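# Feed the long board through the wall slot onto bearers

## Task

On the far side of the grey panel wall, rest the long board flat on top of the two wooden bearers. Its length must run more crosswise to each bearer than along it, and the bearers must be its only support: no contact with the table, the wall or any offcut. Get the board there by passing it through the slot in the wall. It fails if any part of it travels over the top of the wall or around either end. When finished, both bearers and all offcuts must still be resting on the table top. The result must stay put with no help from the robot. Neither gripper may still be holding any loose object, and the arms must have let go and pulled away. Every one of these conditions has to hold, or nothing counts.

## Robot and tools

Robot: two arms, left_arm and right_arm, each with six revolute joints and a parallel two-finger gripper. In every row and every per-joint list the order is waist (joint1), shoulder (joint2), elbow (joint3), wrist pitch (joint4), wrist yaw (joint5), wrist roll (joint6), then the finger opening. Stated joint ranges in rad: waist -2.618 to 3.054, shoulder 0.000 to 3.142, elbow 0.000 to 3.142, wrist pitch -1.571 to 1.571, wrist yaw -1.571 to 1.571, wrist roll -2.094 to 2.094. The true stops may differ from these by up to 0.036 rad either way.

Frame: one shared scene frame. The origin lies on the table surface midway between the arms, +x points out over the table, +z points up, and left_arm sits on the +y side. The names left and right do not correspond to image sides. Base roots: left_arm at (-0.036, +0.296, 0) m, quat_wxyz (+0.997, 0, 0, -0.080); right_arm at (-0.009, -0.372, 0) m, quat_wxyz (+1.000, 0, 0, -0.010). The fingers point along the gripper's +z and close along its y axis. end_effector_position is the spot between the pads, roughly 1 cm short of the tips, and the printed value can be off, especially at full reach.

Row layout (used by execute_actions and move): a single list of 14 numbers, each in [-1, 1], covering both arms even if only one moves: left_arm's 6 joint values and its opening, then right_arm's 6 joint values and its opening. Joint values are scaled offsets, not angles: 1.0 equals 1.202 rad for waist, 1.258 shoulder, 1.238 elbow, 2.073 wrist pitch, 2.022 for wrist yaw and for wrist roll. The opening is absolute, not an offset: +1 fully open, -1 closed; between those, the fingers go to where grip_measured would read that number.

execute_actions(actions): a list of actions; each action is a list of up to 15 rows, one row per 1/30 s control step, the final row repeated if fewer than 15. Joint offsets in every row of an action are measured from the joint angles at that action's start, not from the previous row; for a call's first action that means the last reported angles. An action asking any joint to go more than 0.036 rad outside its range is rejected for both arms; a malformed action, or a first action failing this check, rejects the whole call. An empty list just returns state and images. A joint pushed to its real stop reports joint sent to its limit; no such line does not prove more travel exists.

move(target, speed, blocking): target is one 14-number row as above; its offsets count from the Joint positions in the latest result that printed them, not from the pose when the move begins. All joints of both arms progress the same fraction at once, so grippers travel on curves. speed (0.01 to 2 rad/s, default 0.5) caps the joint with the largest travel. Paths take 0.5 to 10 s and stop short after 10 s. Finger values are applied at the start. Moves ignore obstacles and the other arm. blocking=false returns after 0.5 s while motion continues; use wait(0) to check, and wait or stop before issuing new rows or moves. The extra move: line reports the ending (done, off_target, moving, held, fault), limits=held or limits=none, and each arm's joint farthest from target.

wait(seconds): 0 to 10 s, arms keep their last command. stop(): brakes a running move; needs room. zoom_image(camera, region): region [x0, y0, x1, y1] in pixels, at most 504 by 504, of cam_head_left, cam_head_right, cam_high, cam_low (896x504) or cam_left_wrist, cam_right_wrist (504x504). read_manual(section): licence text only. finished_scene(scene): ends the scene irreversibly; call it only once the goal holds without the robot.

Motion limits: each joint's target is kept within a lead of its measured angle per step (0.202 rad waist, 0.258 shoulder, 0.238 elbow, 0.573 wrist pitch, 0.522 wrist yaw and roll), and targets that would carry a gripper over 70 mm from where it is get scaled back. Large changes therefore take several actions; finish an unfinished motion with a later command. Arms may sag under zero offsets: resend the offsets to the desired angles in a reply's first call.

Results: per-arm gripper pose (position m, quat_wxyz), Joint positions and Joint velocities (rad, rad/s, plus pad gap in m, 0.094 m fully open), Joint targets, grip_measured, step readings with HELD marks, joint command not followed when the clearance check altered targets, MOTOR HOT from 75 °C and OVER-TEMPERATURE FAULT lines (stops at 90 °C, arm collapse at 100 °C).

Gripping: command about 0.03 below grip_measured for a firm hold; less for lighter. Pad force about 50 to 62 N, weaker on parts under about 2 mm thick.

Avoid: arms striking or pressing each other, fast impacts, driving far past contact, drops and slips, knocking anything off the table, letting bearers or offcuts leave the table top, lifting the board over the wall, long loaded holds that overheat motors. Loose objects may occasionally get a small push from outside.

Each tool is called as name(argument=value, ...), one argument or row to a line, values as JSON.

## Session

execute_actions(
  actions=[],
)

Scene clock: 0.00 s.
left_arm: end_effector_position=(+0.2651, +0.2282, +0.1534) grip_measured=+1.000 end_effector_quat_wxyz=(+0.111, +0.244, +0.916, +0.299) | right_arm: end_effector_position=(+0.2840, -0.5856, +0.2815) grip_measured=+1.000 end_effector_quat_wxyz=(+0.222, +0.482, +0.846, -0.052)
Joint names: [waist, shoulder, elbow, wrist pitch, wrist yaw, wrist roll]
Joint positions: left_arm=[-0.42   1.615  1.309 -1.238 -0.648 -0.05   0.094] | right_arm=[-0.581  1.619  1.883 -1.38   0.064  0.419  0.094]
Joint velocities: left_arm=[ 0.007 -0.012 -0.007  0.022 -0.037 -0.037  0.   ] | right_arm=[-0.002 -0.002 -0.012 -0.007 -0.022 -0.007  0.   ]
Motor temperatures (°C, as the motors report them): left_arm=[16 17 16 17 15 14] | right_arm=[17 20 15 16 14 16]
Joint targets: left_arm=[-0.420 1.609 1.316 -1.236 -0.657 -0.055] | right_arm=[-0.581 1.612 1.890 -1.379 0.070 0.417]

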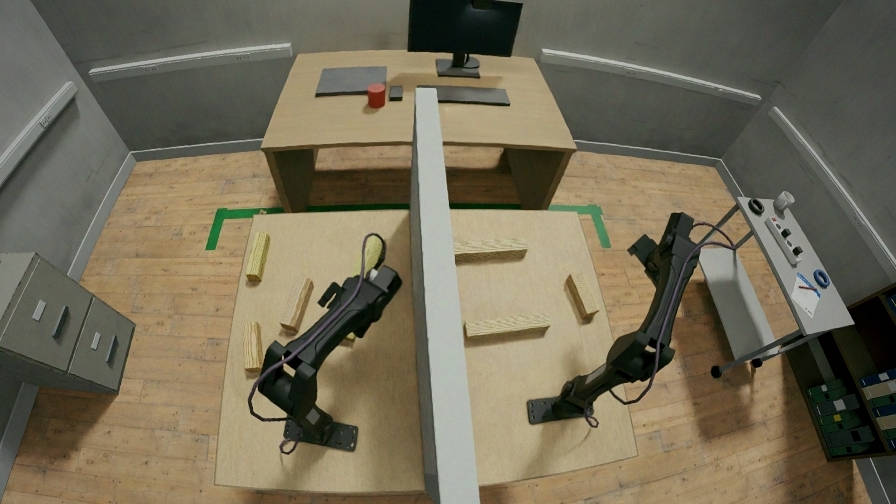

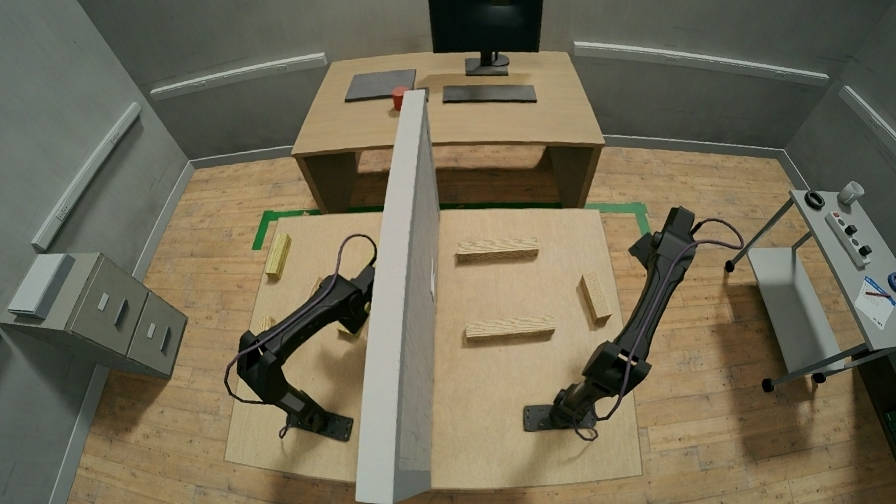

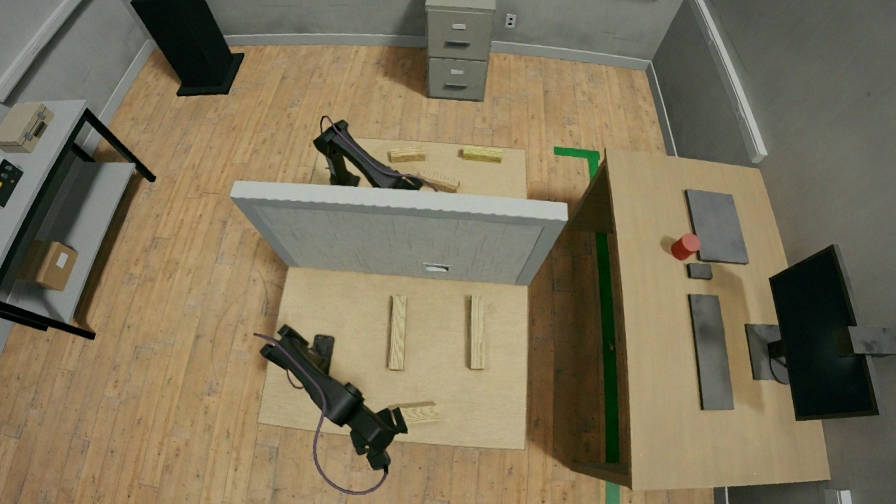

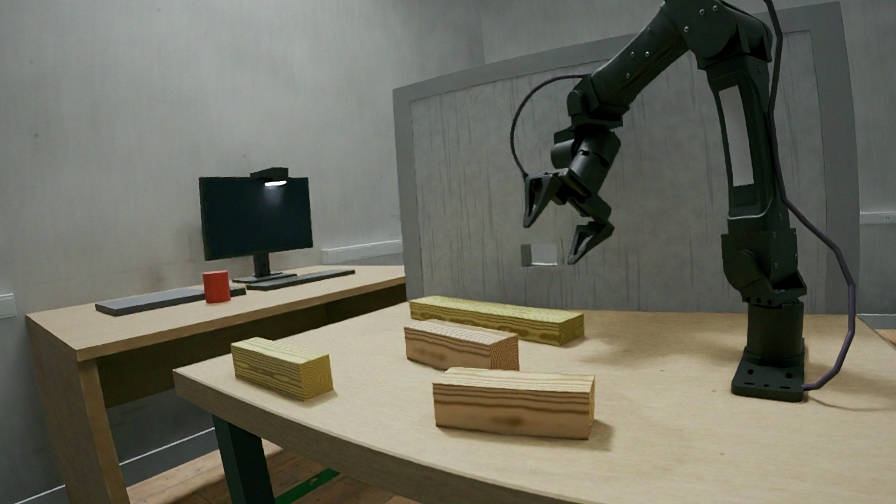

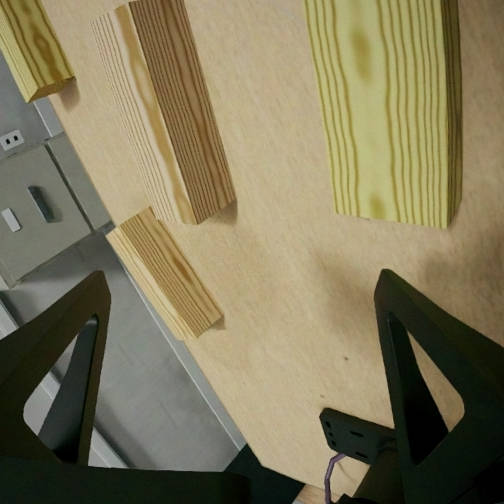

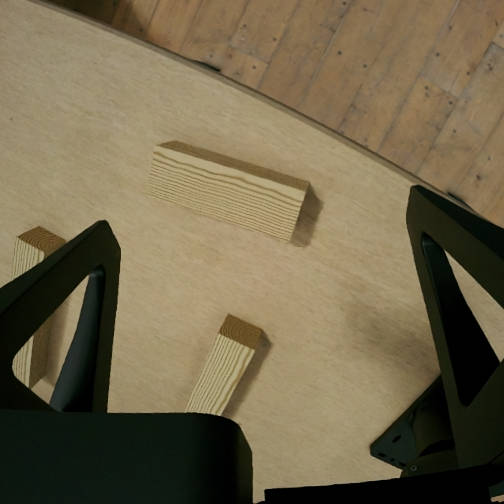

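zoom_image(
  camera="cam_low",
  region=[380, 200, 660, 400],
)

zoom_image(
  camera="cam_head_left",
  region=[210, 200, 450, 400],
)

zoom_image(
  camera="cam_high",
  region=[250, 130, 570, 460],
)

Region (380, 200, 660, 400) of cam_low's 896x504 image, scaled by 1.800, with more detail than that image has; it fills the top 360 rows of this view, and the rest is white.

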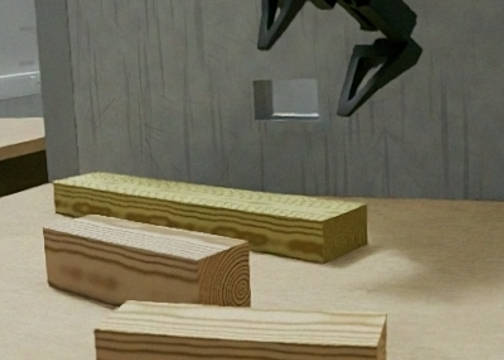

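Region (210, 200, 450, 400) of cam_head_left's 896x504 image, scaled by 2.100, with more detail than that image has.

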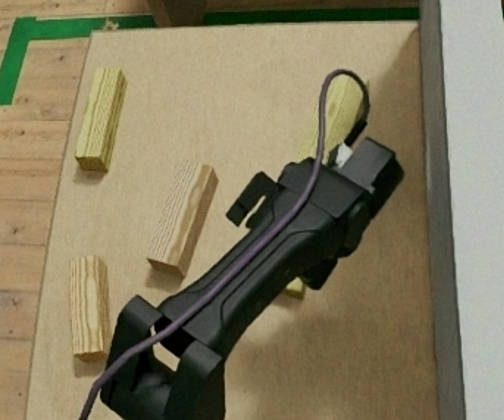

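Region (250, 130, 570, 460) of cam_high's 896x504 image, scaled by 1.527, with more detail than that image has; it fills the left 489 columns of this view, and the rest is white.

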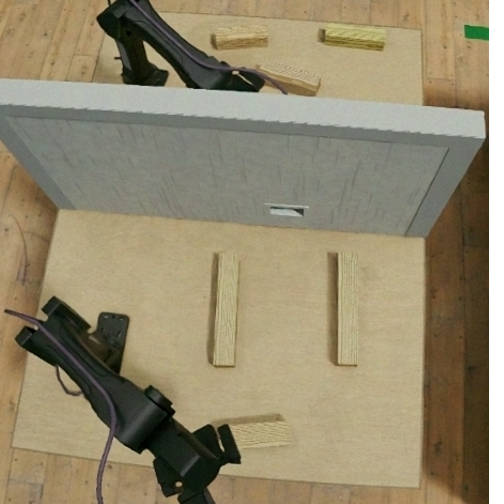

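move(
  target=[0.2213, -0.1017, -0.2512, 0.3517, 0.3007, -0.0227, 1, 0.416, 0.159, 0.0565, 0.029, -0.148, -0.356, 1],
  speed=1.2,
)

Scene clock: 6.47 s.
left_arm: end_effector_position=(+0.3275, +0.1851, +0.1070) grip_measured=+1.000 end_effector_quat_wxyz=(+0.273, +0.104, +0.956, -0.033) | right_arm: end_effector_position=(+0.3966, -0.3726, +0.2317) grip_measured=+1.000 end_effector_quat_wxyz=(+0.190, -0.113, +0.973, +0.072)
Joint names: [waist, shoulder, elbow, wrist pitch, wrist yaw, wrist roll]
Joint positions: left_arm=[-0.161  1.515  1.018 -0.518 -0.049 -0.091  0.094] | right_arm=[-0.079  1.813  1.923 -1.332 -0.22  -0.293  0.094]
Joint velocities: left_arm=[ 0.002 -0.002  0.012 -0.037  0.022  0.022  0.   ] | right_arm=[ 0.017  0.007  0.007  0.007 -0.007  0.007  0.   ]
Motor temperatures (°C, as the motors report them): left_arm=[16 18 16 17 15 14] | right_arm=[17 20 16 17 14 16]
Joint targets: left_arm=[-0.154 1.487 0.998 -0.509 -0.040 -0.096] | right_arm=[-0.081 1.818 1.953 -1.320 -0.235 -0.301]
move: off_target (left_arm, right_arm); limits=none; left_arm: farthest joint: the shoulder, 0.028 radians from its target (0.128 radians at the start); right_arm: farthest joint: the elbow, 0.030 radians from its target (0.070 radians at the start)

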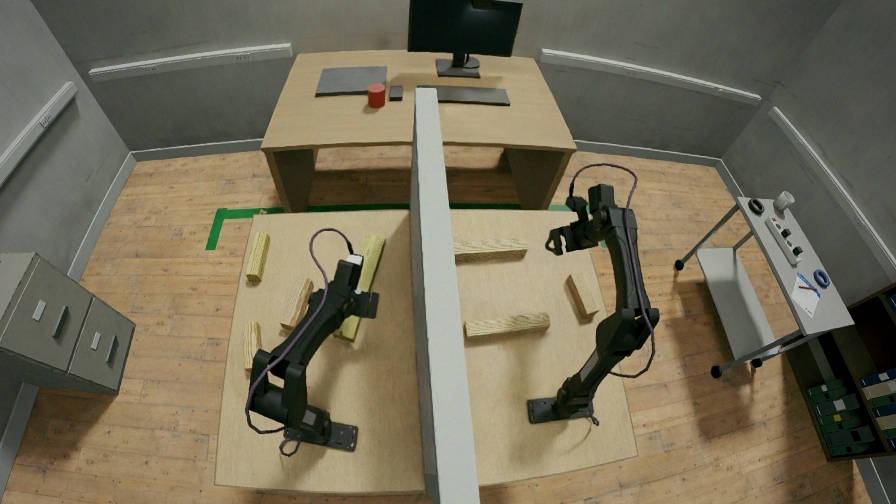

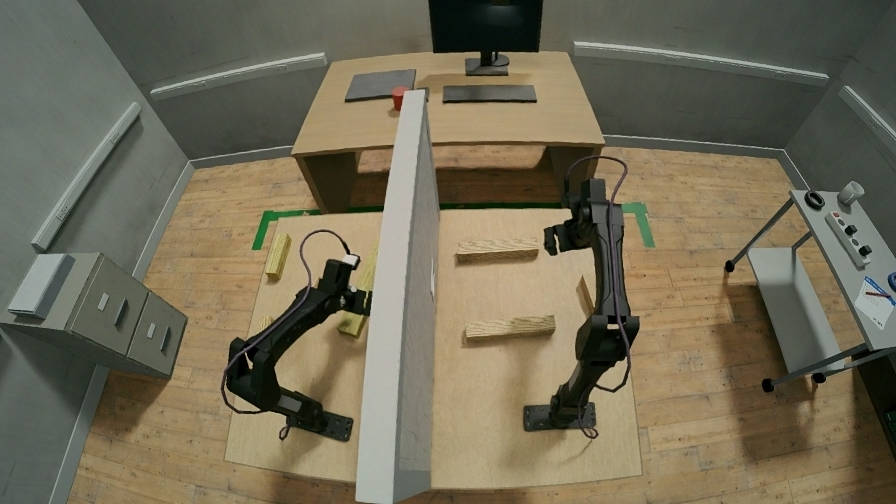

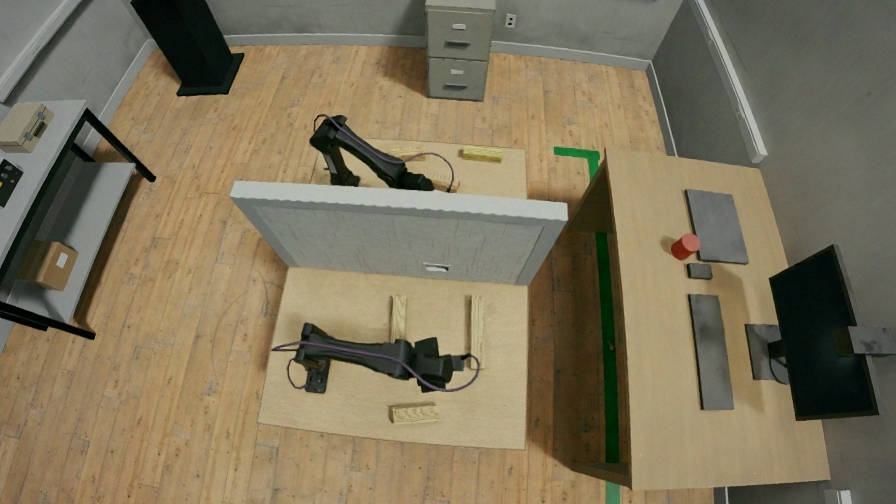

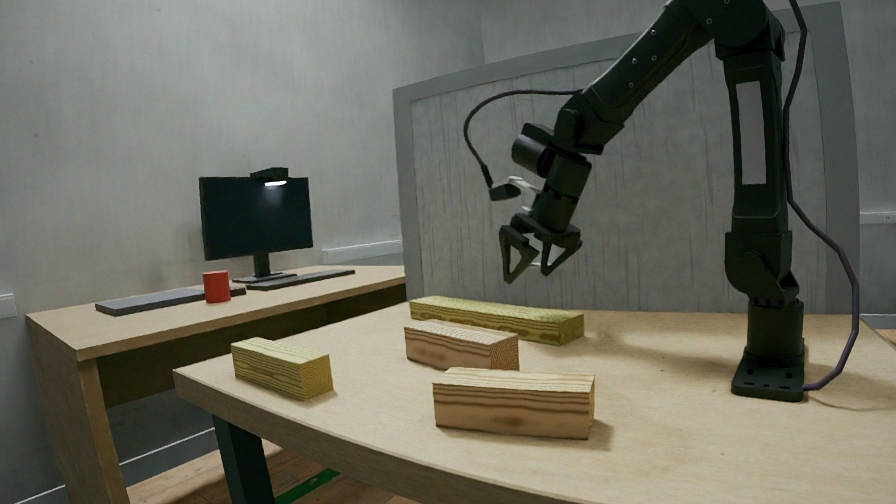

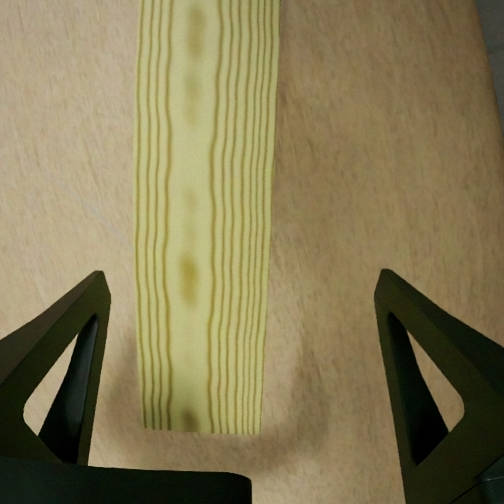

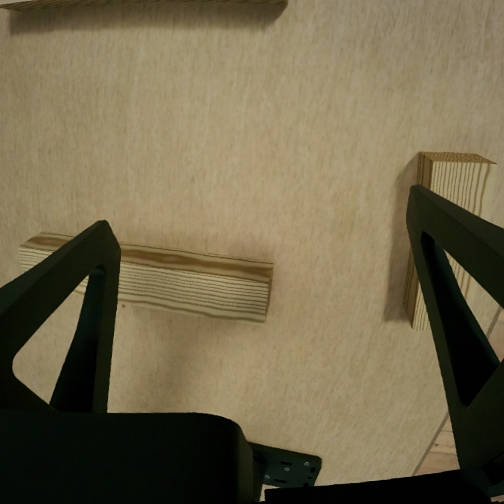

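execute_actions(
  actions=[],
)

Scene clock: 7.03 s.
left_arm: end_effector_position=(+0.3276, +0.1850, +0.1070) grip_measured=+1.000 end_effector_quat_wxyz=(+0.273, +0.104, +0.956, -0.033) | right_arm: end_effector_position=(+0.3966, -0.3726, +0.2317) grip_measured=+1.000 end_effector_quat_wxyz=(+0.190, -0.113, +0.973, +0.072)
Joint names: [waist, shoulder, elbow, wrist pitch, wrist yaw, wrist roll]
Joint positions: left_arm=[-0.161  1.515  1.018 -0.518 -0.048 -0.091  0.094] | right_arm=[-0.079  1.813  1.923 -1.332 -0.22  -0.293  0.094]
Joint velocities: left_arm=[-0.012 -0.012 -0.002  0.022 -0.007 -0.051  0.   ] | right_arm=[ 0.012 -0.012 -0.012  0.022 -0.007  0.051  0.   ]
Motor temperatures (°C, as the motors report them): left_arm=[16 18 16 17 15 14] | right_arm=[17 20 16 17 14 16]
Joint targets: left_arm=[-0.154 1.487 0.998 -0.509 -0.040 -0.096] | right_arm=[-0.081 1.818 1.953 -1.320 -0.235 -0.301]

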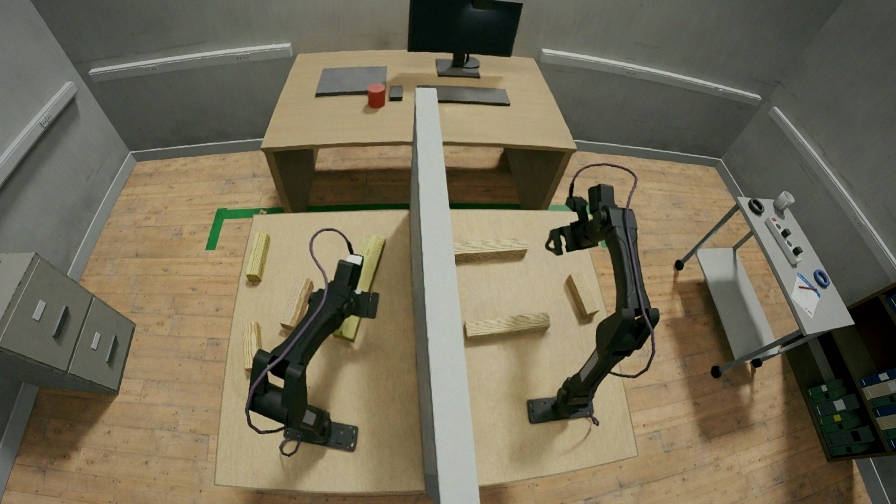

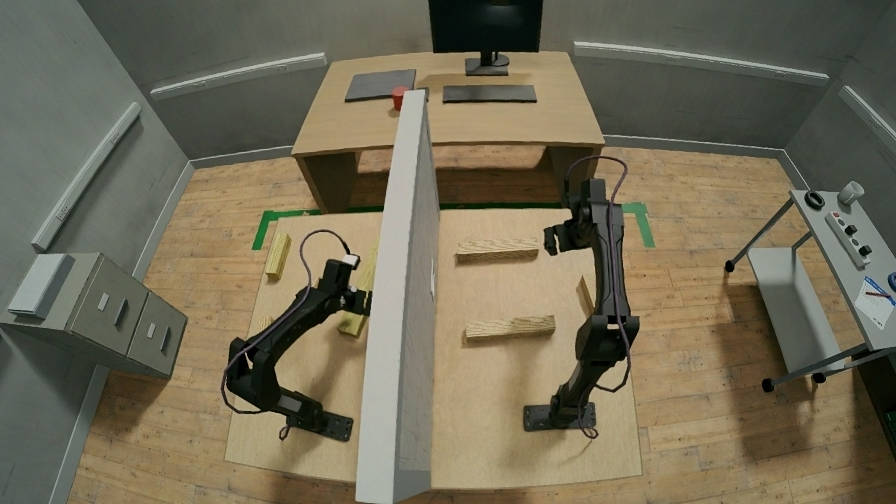

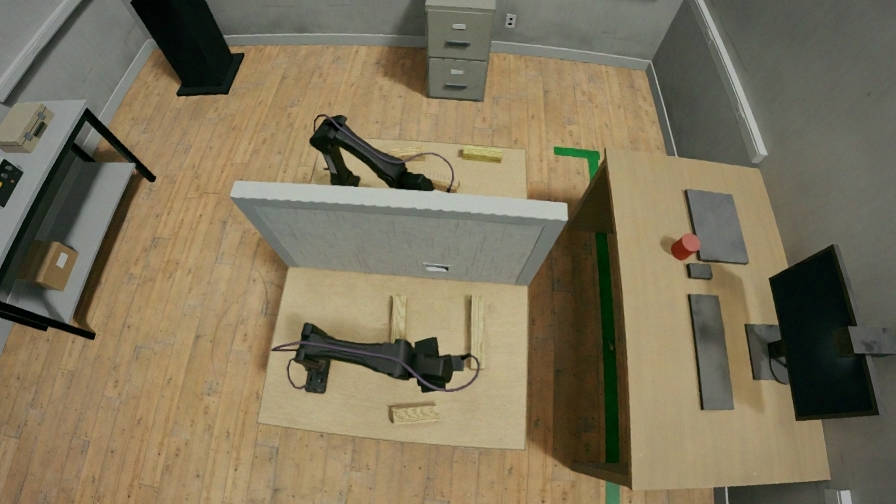

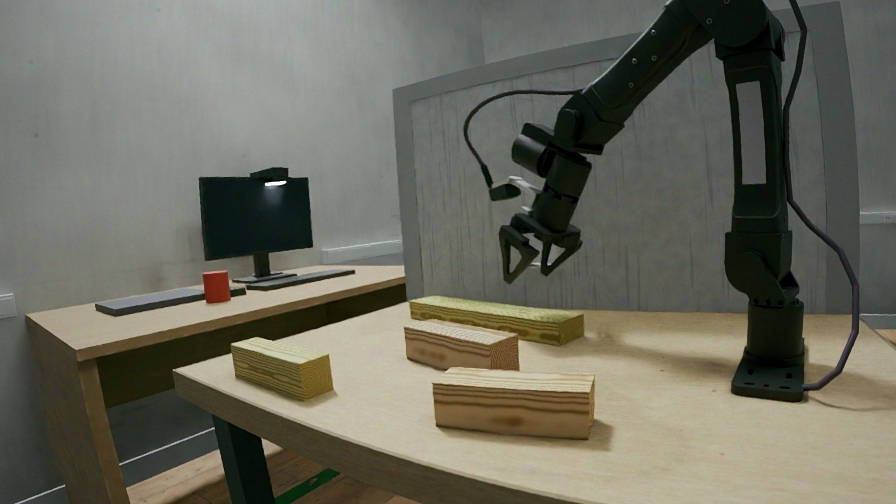

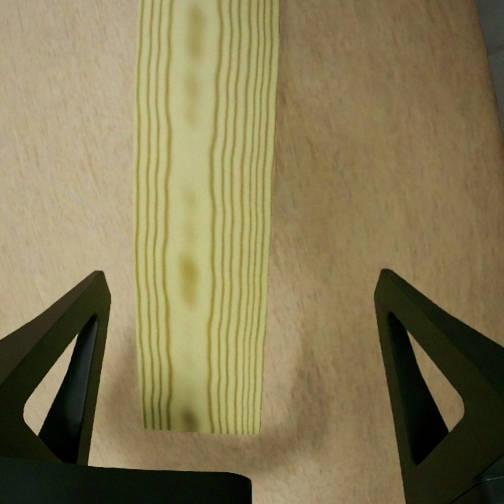

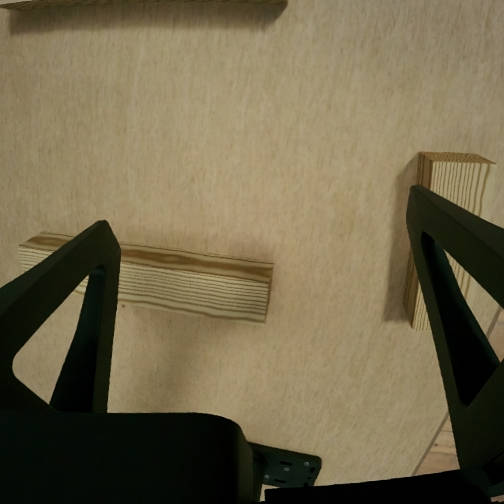

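move(
  target=[0.0624, 0.1092, -0.1895, 0.1700, 0.0205, 0.0354, 1.0, 0.1647, 0.0904, 0.0393, 0.0203, -0.0652, -0.1756, 1.0],
  speed=0.45,
)

Scene clock: 10.67 s.
left_arm: end_effector_position=(+0.3313, +0.2050, +0.0298) grip_measured=+1.000 end_effector_quat_wxyz=(+0.274, +0.107, +0.955, -0.030) | right_arm: end_effector_position=(+0.4057, -0.2735, +0.2024) grip_measured=+1.000 end_effector_quat_wxyz=(+0.181, -0.372, +0.903, +0.119)
Joint names: [waist, shoulder, elbow, wrist pitch, wrist yaw, wrist roll]
Joint positions: left_arm=[-0.092  1.639  0.803 -0.175 -0.016 -0.024  0.094] | right_arm=[ 0.115  1.92   1.939 -1.301 -0.332 -0.64   0.094]
Joint velocities: left_arm=[-0.007  0.007  0.007  0.037  0.022 -0.037  0.   ] | right_arm=[ 0.007 -0.012 -0.002 -0.095  0.022 -0.022  0.   ]
Motor temperatures (°C, as the motors report them): left_arm=[16 19 16 17 15 14] | right_arm=[17 21 16 17 14 16]
Joint targets: left_arm=[-0.086 1.652 0.783 -0.166 -0.007 -0.019] | right_arm=[0.119 1.927 1.971 -1.290 -0.352 -0.648]
move: off_target (right_arm); limits=none; left_arm: farthest joint: the elbow, 0.019 radians from its target (0.234 radians at the start); right_arm: farthest joint: the elbow, 0.033 radians from its target (0.049 radians at the start)

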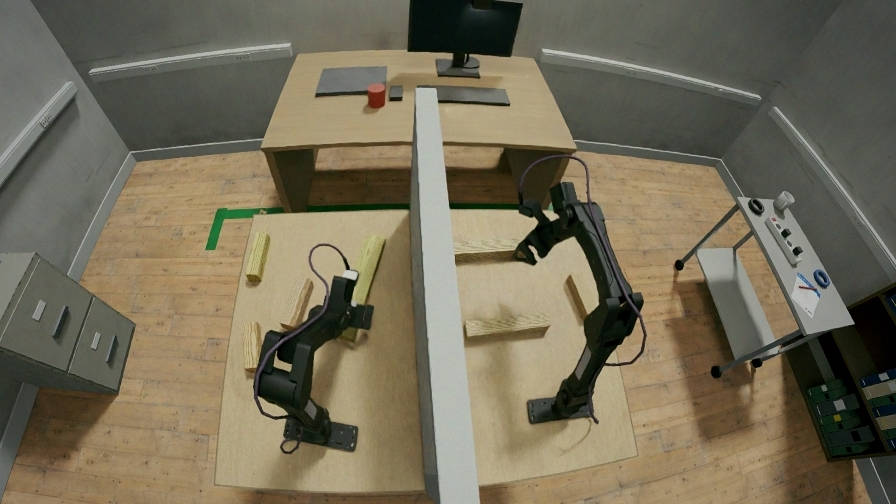

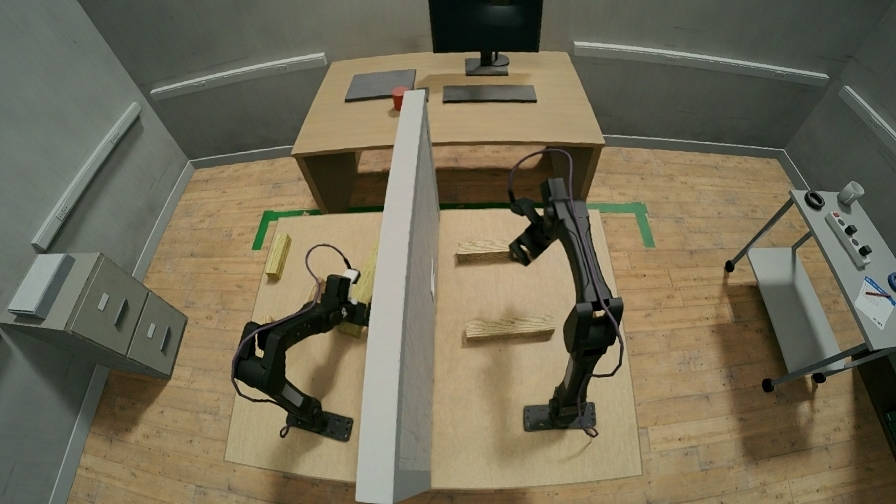

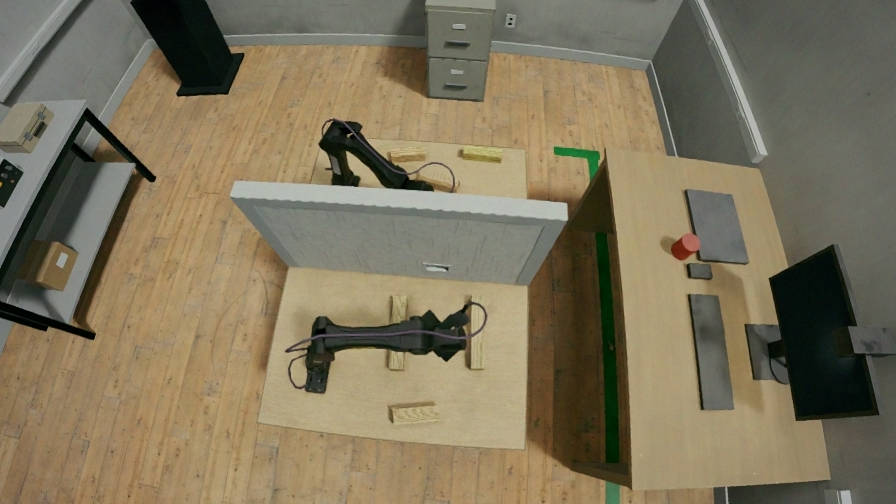

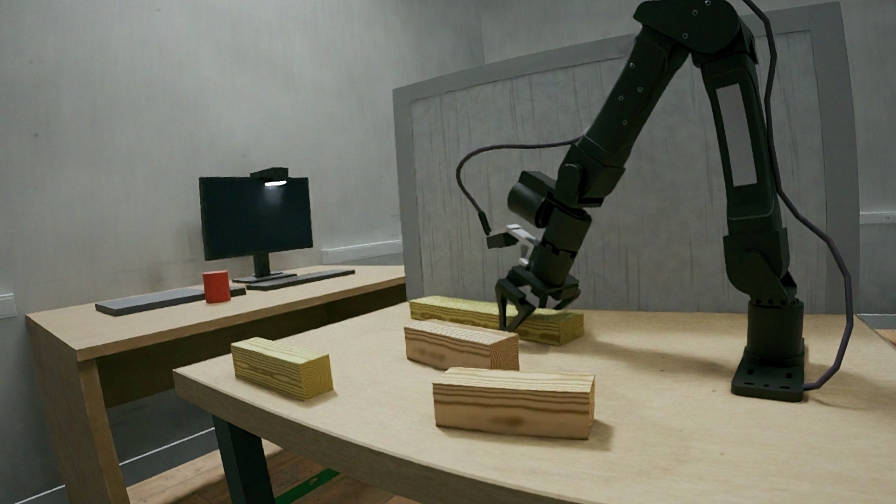

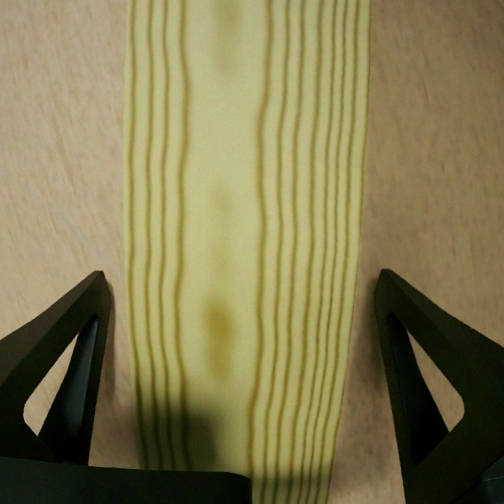

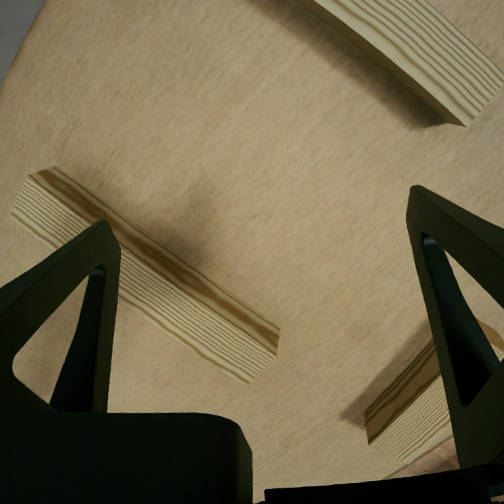

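zoom_image(
  camera="cam_low",
  region=[400, 220, 620, 360],
)

Region (400, 220, 620, 360) of cam_low's 896x504 image, scaled by 2.291, with more detail than that image has; it fills the top 321 rows of this view, and the rest is white.

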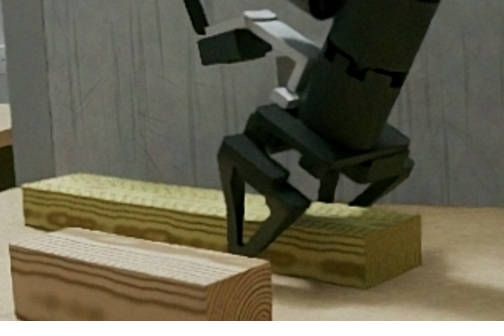

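execute_actions(
  actions=[
    [[0.005,0.0103,-0.0162,0.0043,0.0045,0.0025,0.9,0.0033,0.0056,0.0258,0.0053,-0.0099,-0.004,1.0],[0.005,0.0103,-0.0162,0.0043,0.0045,0.0025,0.8,0.0033,0.0056,0.0258,0.0053,-0.0099,-0.004,1.0],[0.005,0.0103,-0.0162,0.0043,0.0045,0.0025,0.7,0.0033,0.0056,0.0258,0.0053,-0.0099,-0.004,1.0],[0.005,0.0103,-0.0162,0.0043,0.0045,0.0025,0.6,0.0033,0.0056,0.0258,0.0053,-0.0099,-0.004,1.0],[0.005,0.0103,-0.0162,0.0043,0.0045,0.0025,0.52,0.0033,0.0056,0.0258,0.0053,-0.0099,-0.004,1.0],[0.005,0.0103,-0.0162,0.0043,0.0045,0.0025,0.46,0.0033,0.0056,0.0258,0.0053,-0.0099,-0.004,1.0],[0.005,0.0103,-0.0162,0.0043,0.0045,0.0025,0.42,0.0033,0.0056,0.0258,0.0053,-0.0099,-0.004,1.0],[0.005,0.0103,-0.0162,0.0043,0.0045,0.0025,0.39,0.0033,0.0056,0.0258,0.0053,-0.0099,-0.004,1.0],[0.005,0.0103,-0.0162,0.0043,0.0045,0.0025,0.36,0.0033,0.0056,0.0258,0.0053,-0.0099,-0.004,1.0],[0.005,0.0103,-0.0162,0.0043,0.0045,0.0025,0.33,0.0033,0.0056,0.0258,0.0053,-0.0099,-0.004,1.0],[0.005,0.0103,-0.0162,0.0043,0.0045,0.0025,0.30,0.0033,0.0056,0.0258,0.0053,-0.0099,-0.004,1.0],[0.005,0.0103,-0.0162,0.0043,0.0045,0.0025,0.27,0.0033,0.0056,0.0258,0.0053,-0.0099,-0.004,1.0],[0.005,0.0103,-0.0162,0.0043,0.0045,0.0025,0.24,0.0033,0.0056,0.0258,0.0053,-0.0099,-0.004,1.0],[0.005,0.0103,-0.0162,0.0043,0.0045,0.0025,0.20,0.0033,0.0056,0.0258,0.0053,-0.0099,-0.004,1.0],[0.005,0.0103,-0.0162,0.0043,0.0045,0.0025,0.17,0.0033,0.0056,0.0258,0.0053,-0.0099,-0.004,1.0]],
  ],
)

Scene clock: 12.57 s.
left_arm: end_effector_position=(+0.3314, +0.2050, +0.0298) grip_measured=+0.351 end_effector_quat_wxyz=(+0.275, +0.108, +0.955, -0.031) | right_arm: end_effector_position=(+0.4057, -0.2735, +0.2024) grip_measured=+1.000 end_effector_quat_wxyz=(+0.181, -0.373, +0.902, +0.119)
Joint names: [waist, shoulder, elbow, wrist pitch, wrist yaw, wrist roll]
Joint positions: left_arm=[-0.092  1.639  0.803 -0.175 -0.015 -0.023  0.063] | right_arm=[ 0.115  1.92   1.939 -1.301 -0.332 -0.64   0.094]
Joint velocities: left_arm=[ 0.002  0.022  0.002  0.007 -0.022 -0.037 -0.001] | right_arm=[-0.027  0.007  0.012 -0.022 -0.007  0.007  0.   ]
Motor temperatures (°C, as the motors report them): left_arm=[16 19 16 17 15 14] | right_arm=[17 21 17 17 14 16]
Joint targets: left_arm=[-0.086 1.652 0.782 -0.166 -0.007 -0.019] | right_arm=[0.119 1.927 1.971 -1.290 -0.352 -0.648]
Step readings (joint positions):
0: left_arm=[-0.092 1.639 0.803 -0.175 -0.016 -0.024] | right_arm=[0.115 1.920 1.939 -1.301 -0.332 -0.640]
1: left_arm=[-0.092 1.639 0.803 -0.175 -0.016 -0.024] | right_arm=[0.115 1.920 1.939 -1.301 -0.332 -0.640]
2: left_arm=[-0.092 1.639 0.803 -0.175 -0.016 -0.024] | right_arm=[0.115 1.920 1.939 -1.301 -0.332 -0.640]
4: left_arm=[-0.092 1.639 0.803 -0.175 -0.016 -0.024] | right_arm=[0.115 1.920 1.939 -1.301 -0.332 -0.640]
8: left_arm=[-0.092 1.639 0.803 -0.175 -0.016 -0.024] | right_arm=[0.115 1.920 1.939 -1.301 -0.332 -0.640]
15: Joint positions above

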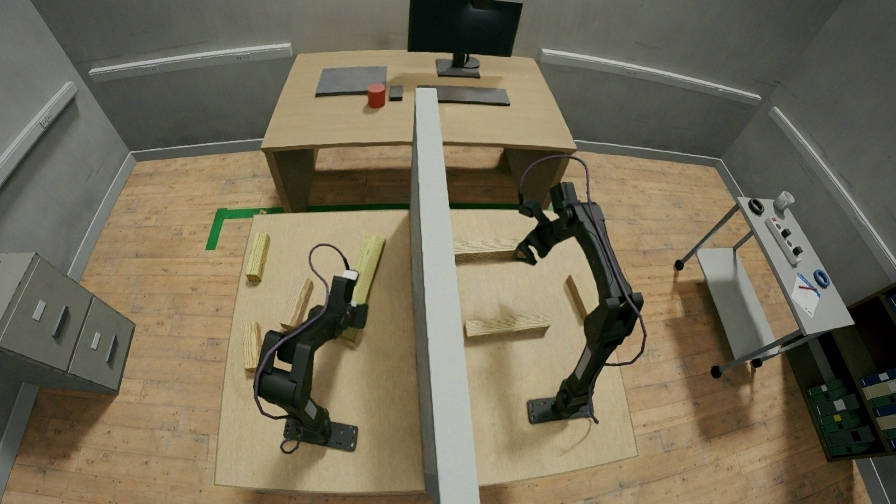

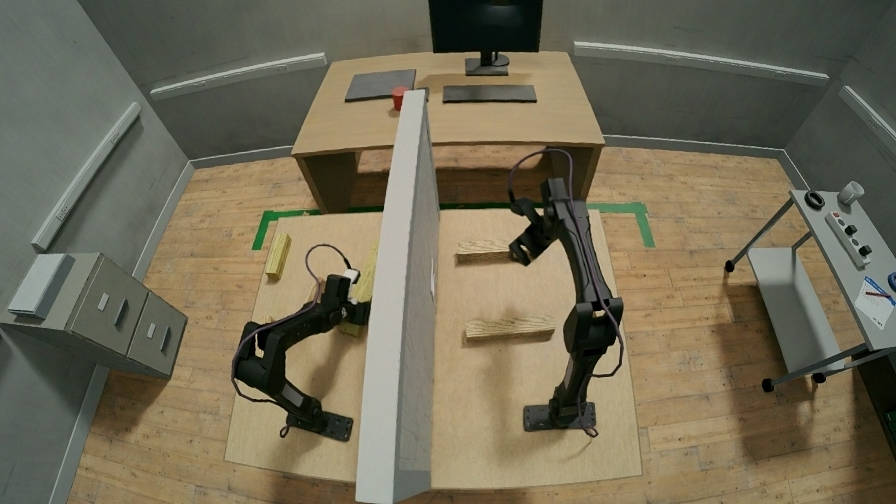

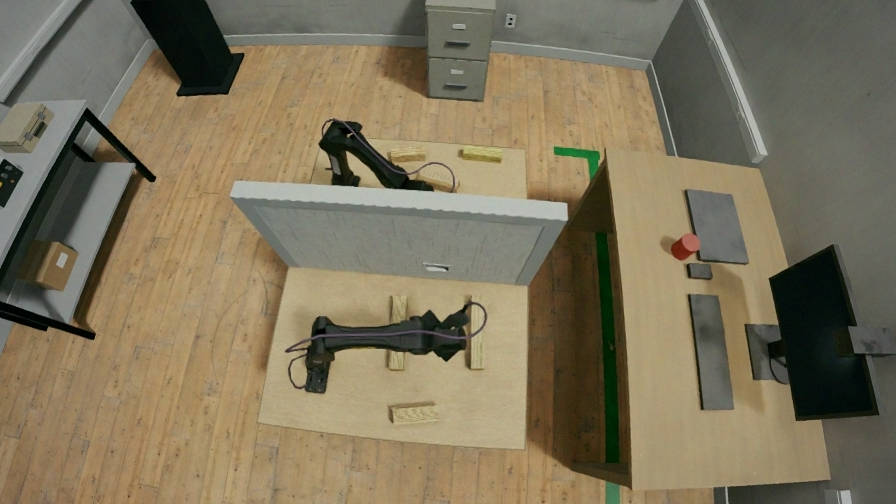

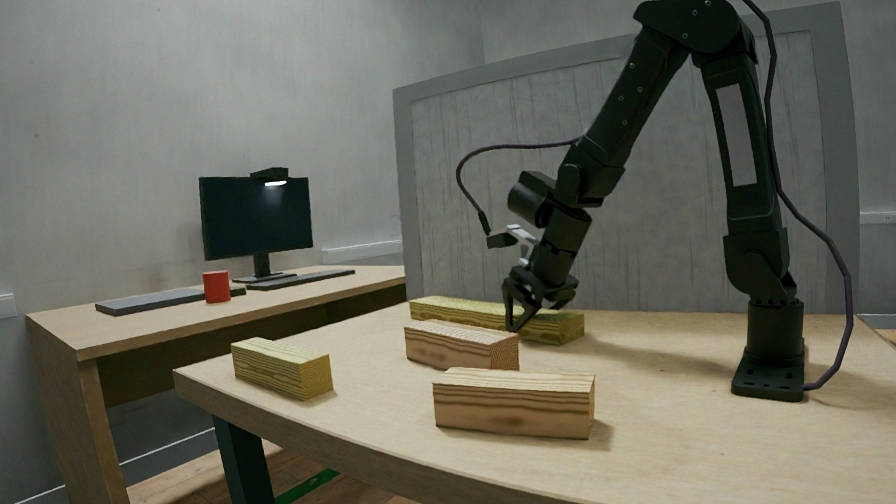

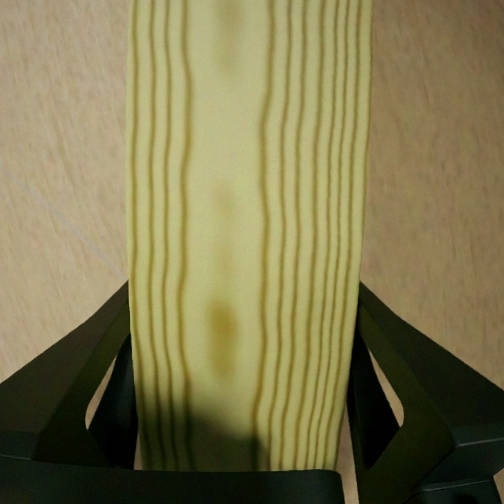

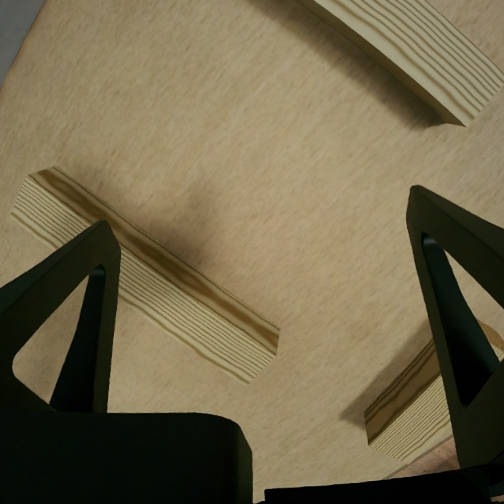

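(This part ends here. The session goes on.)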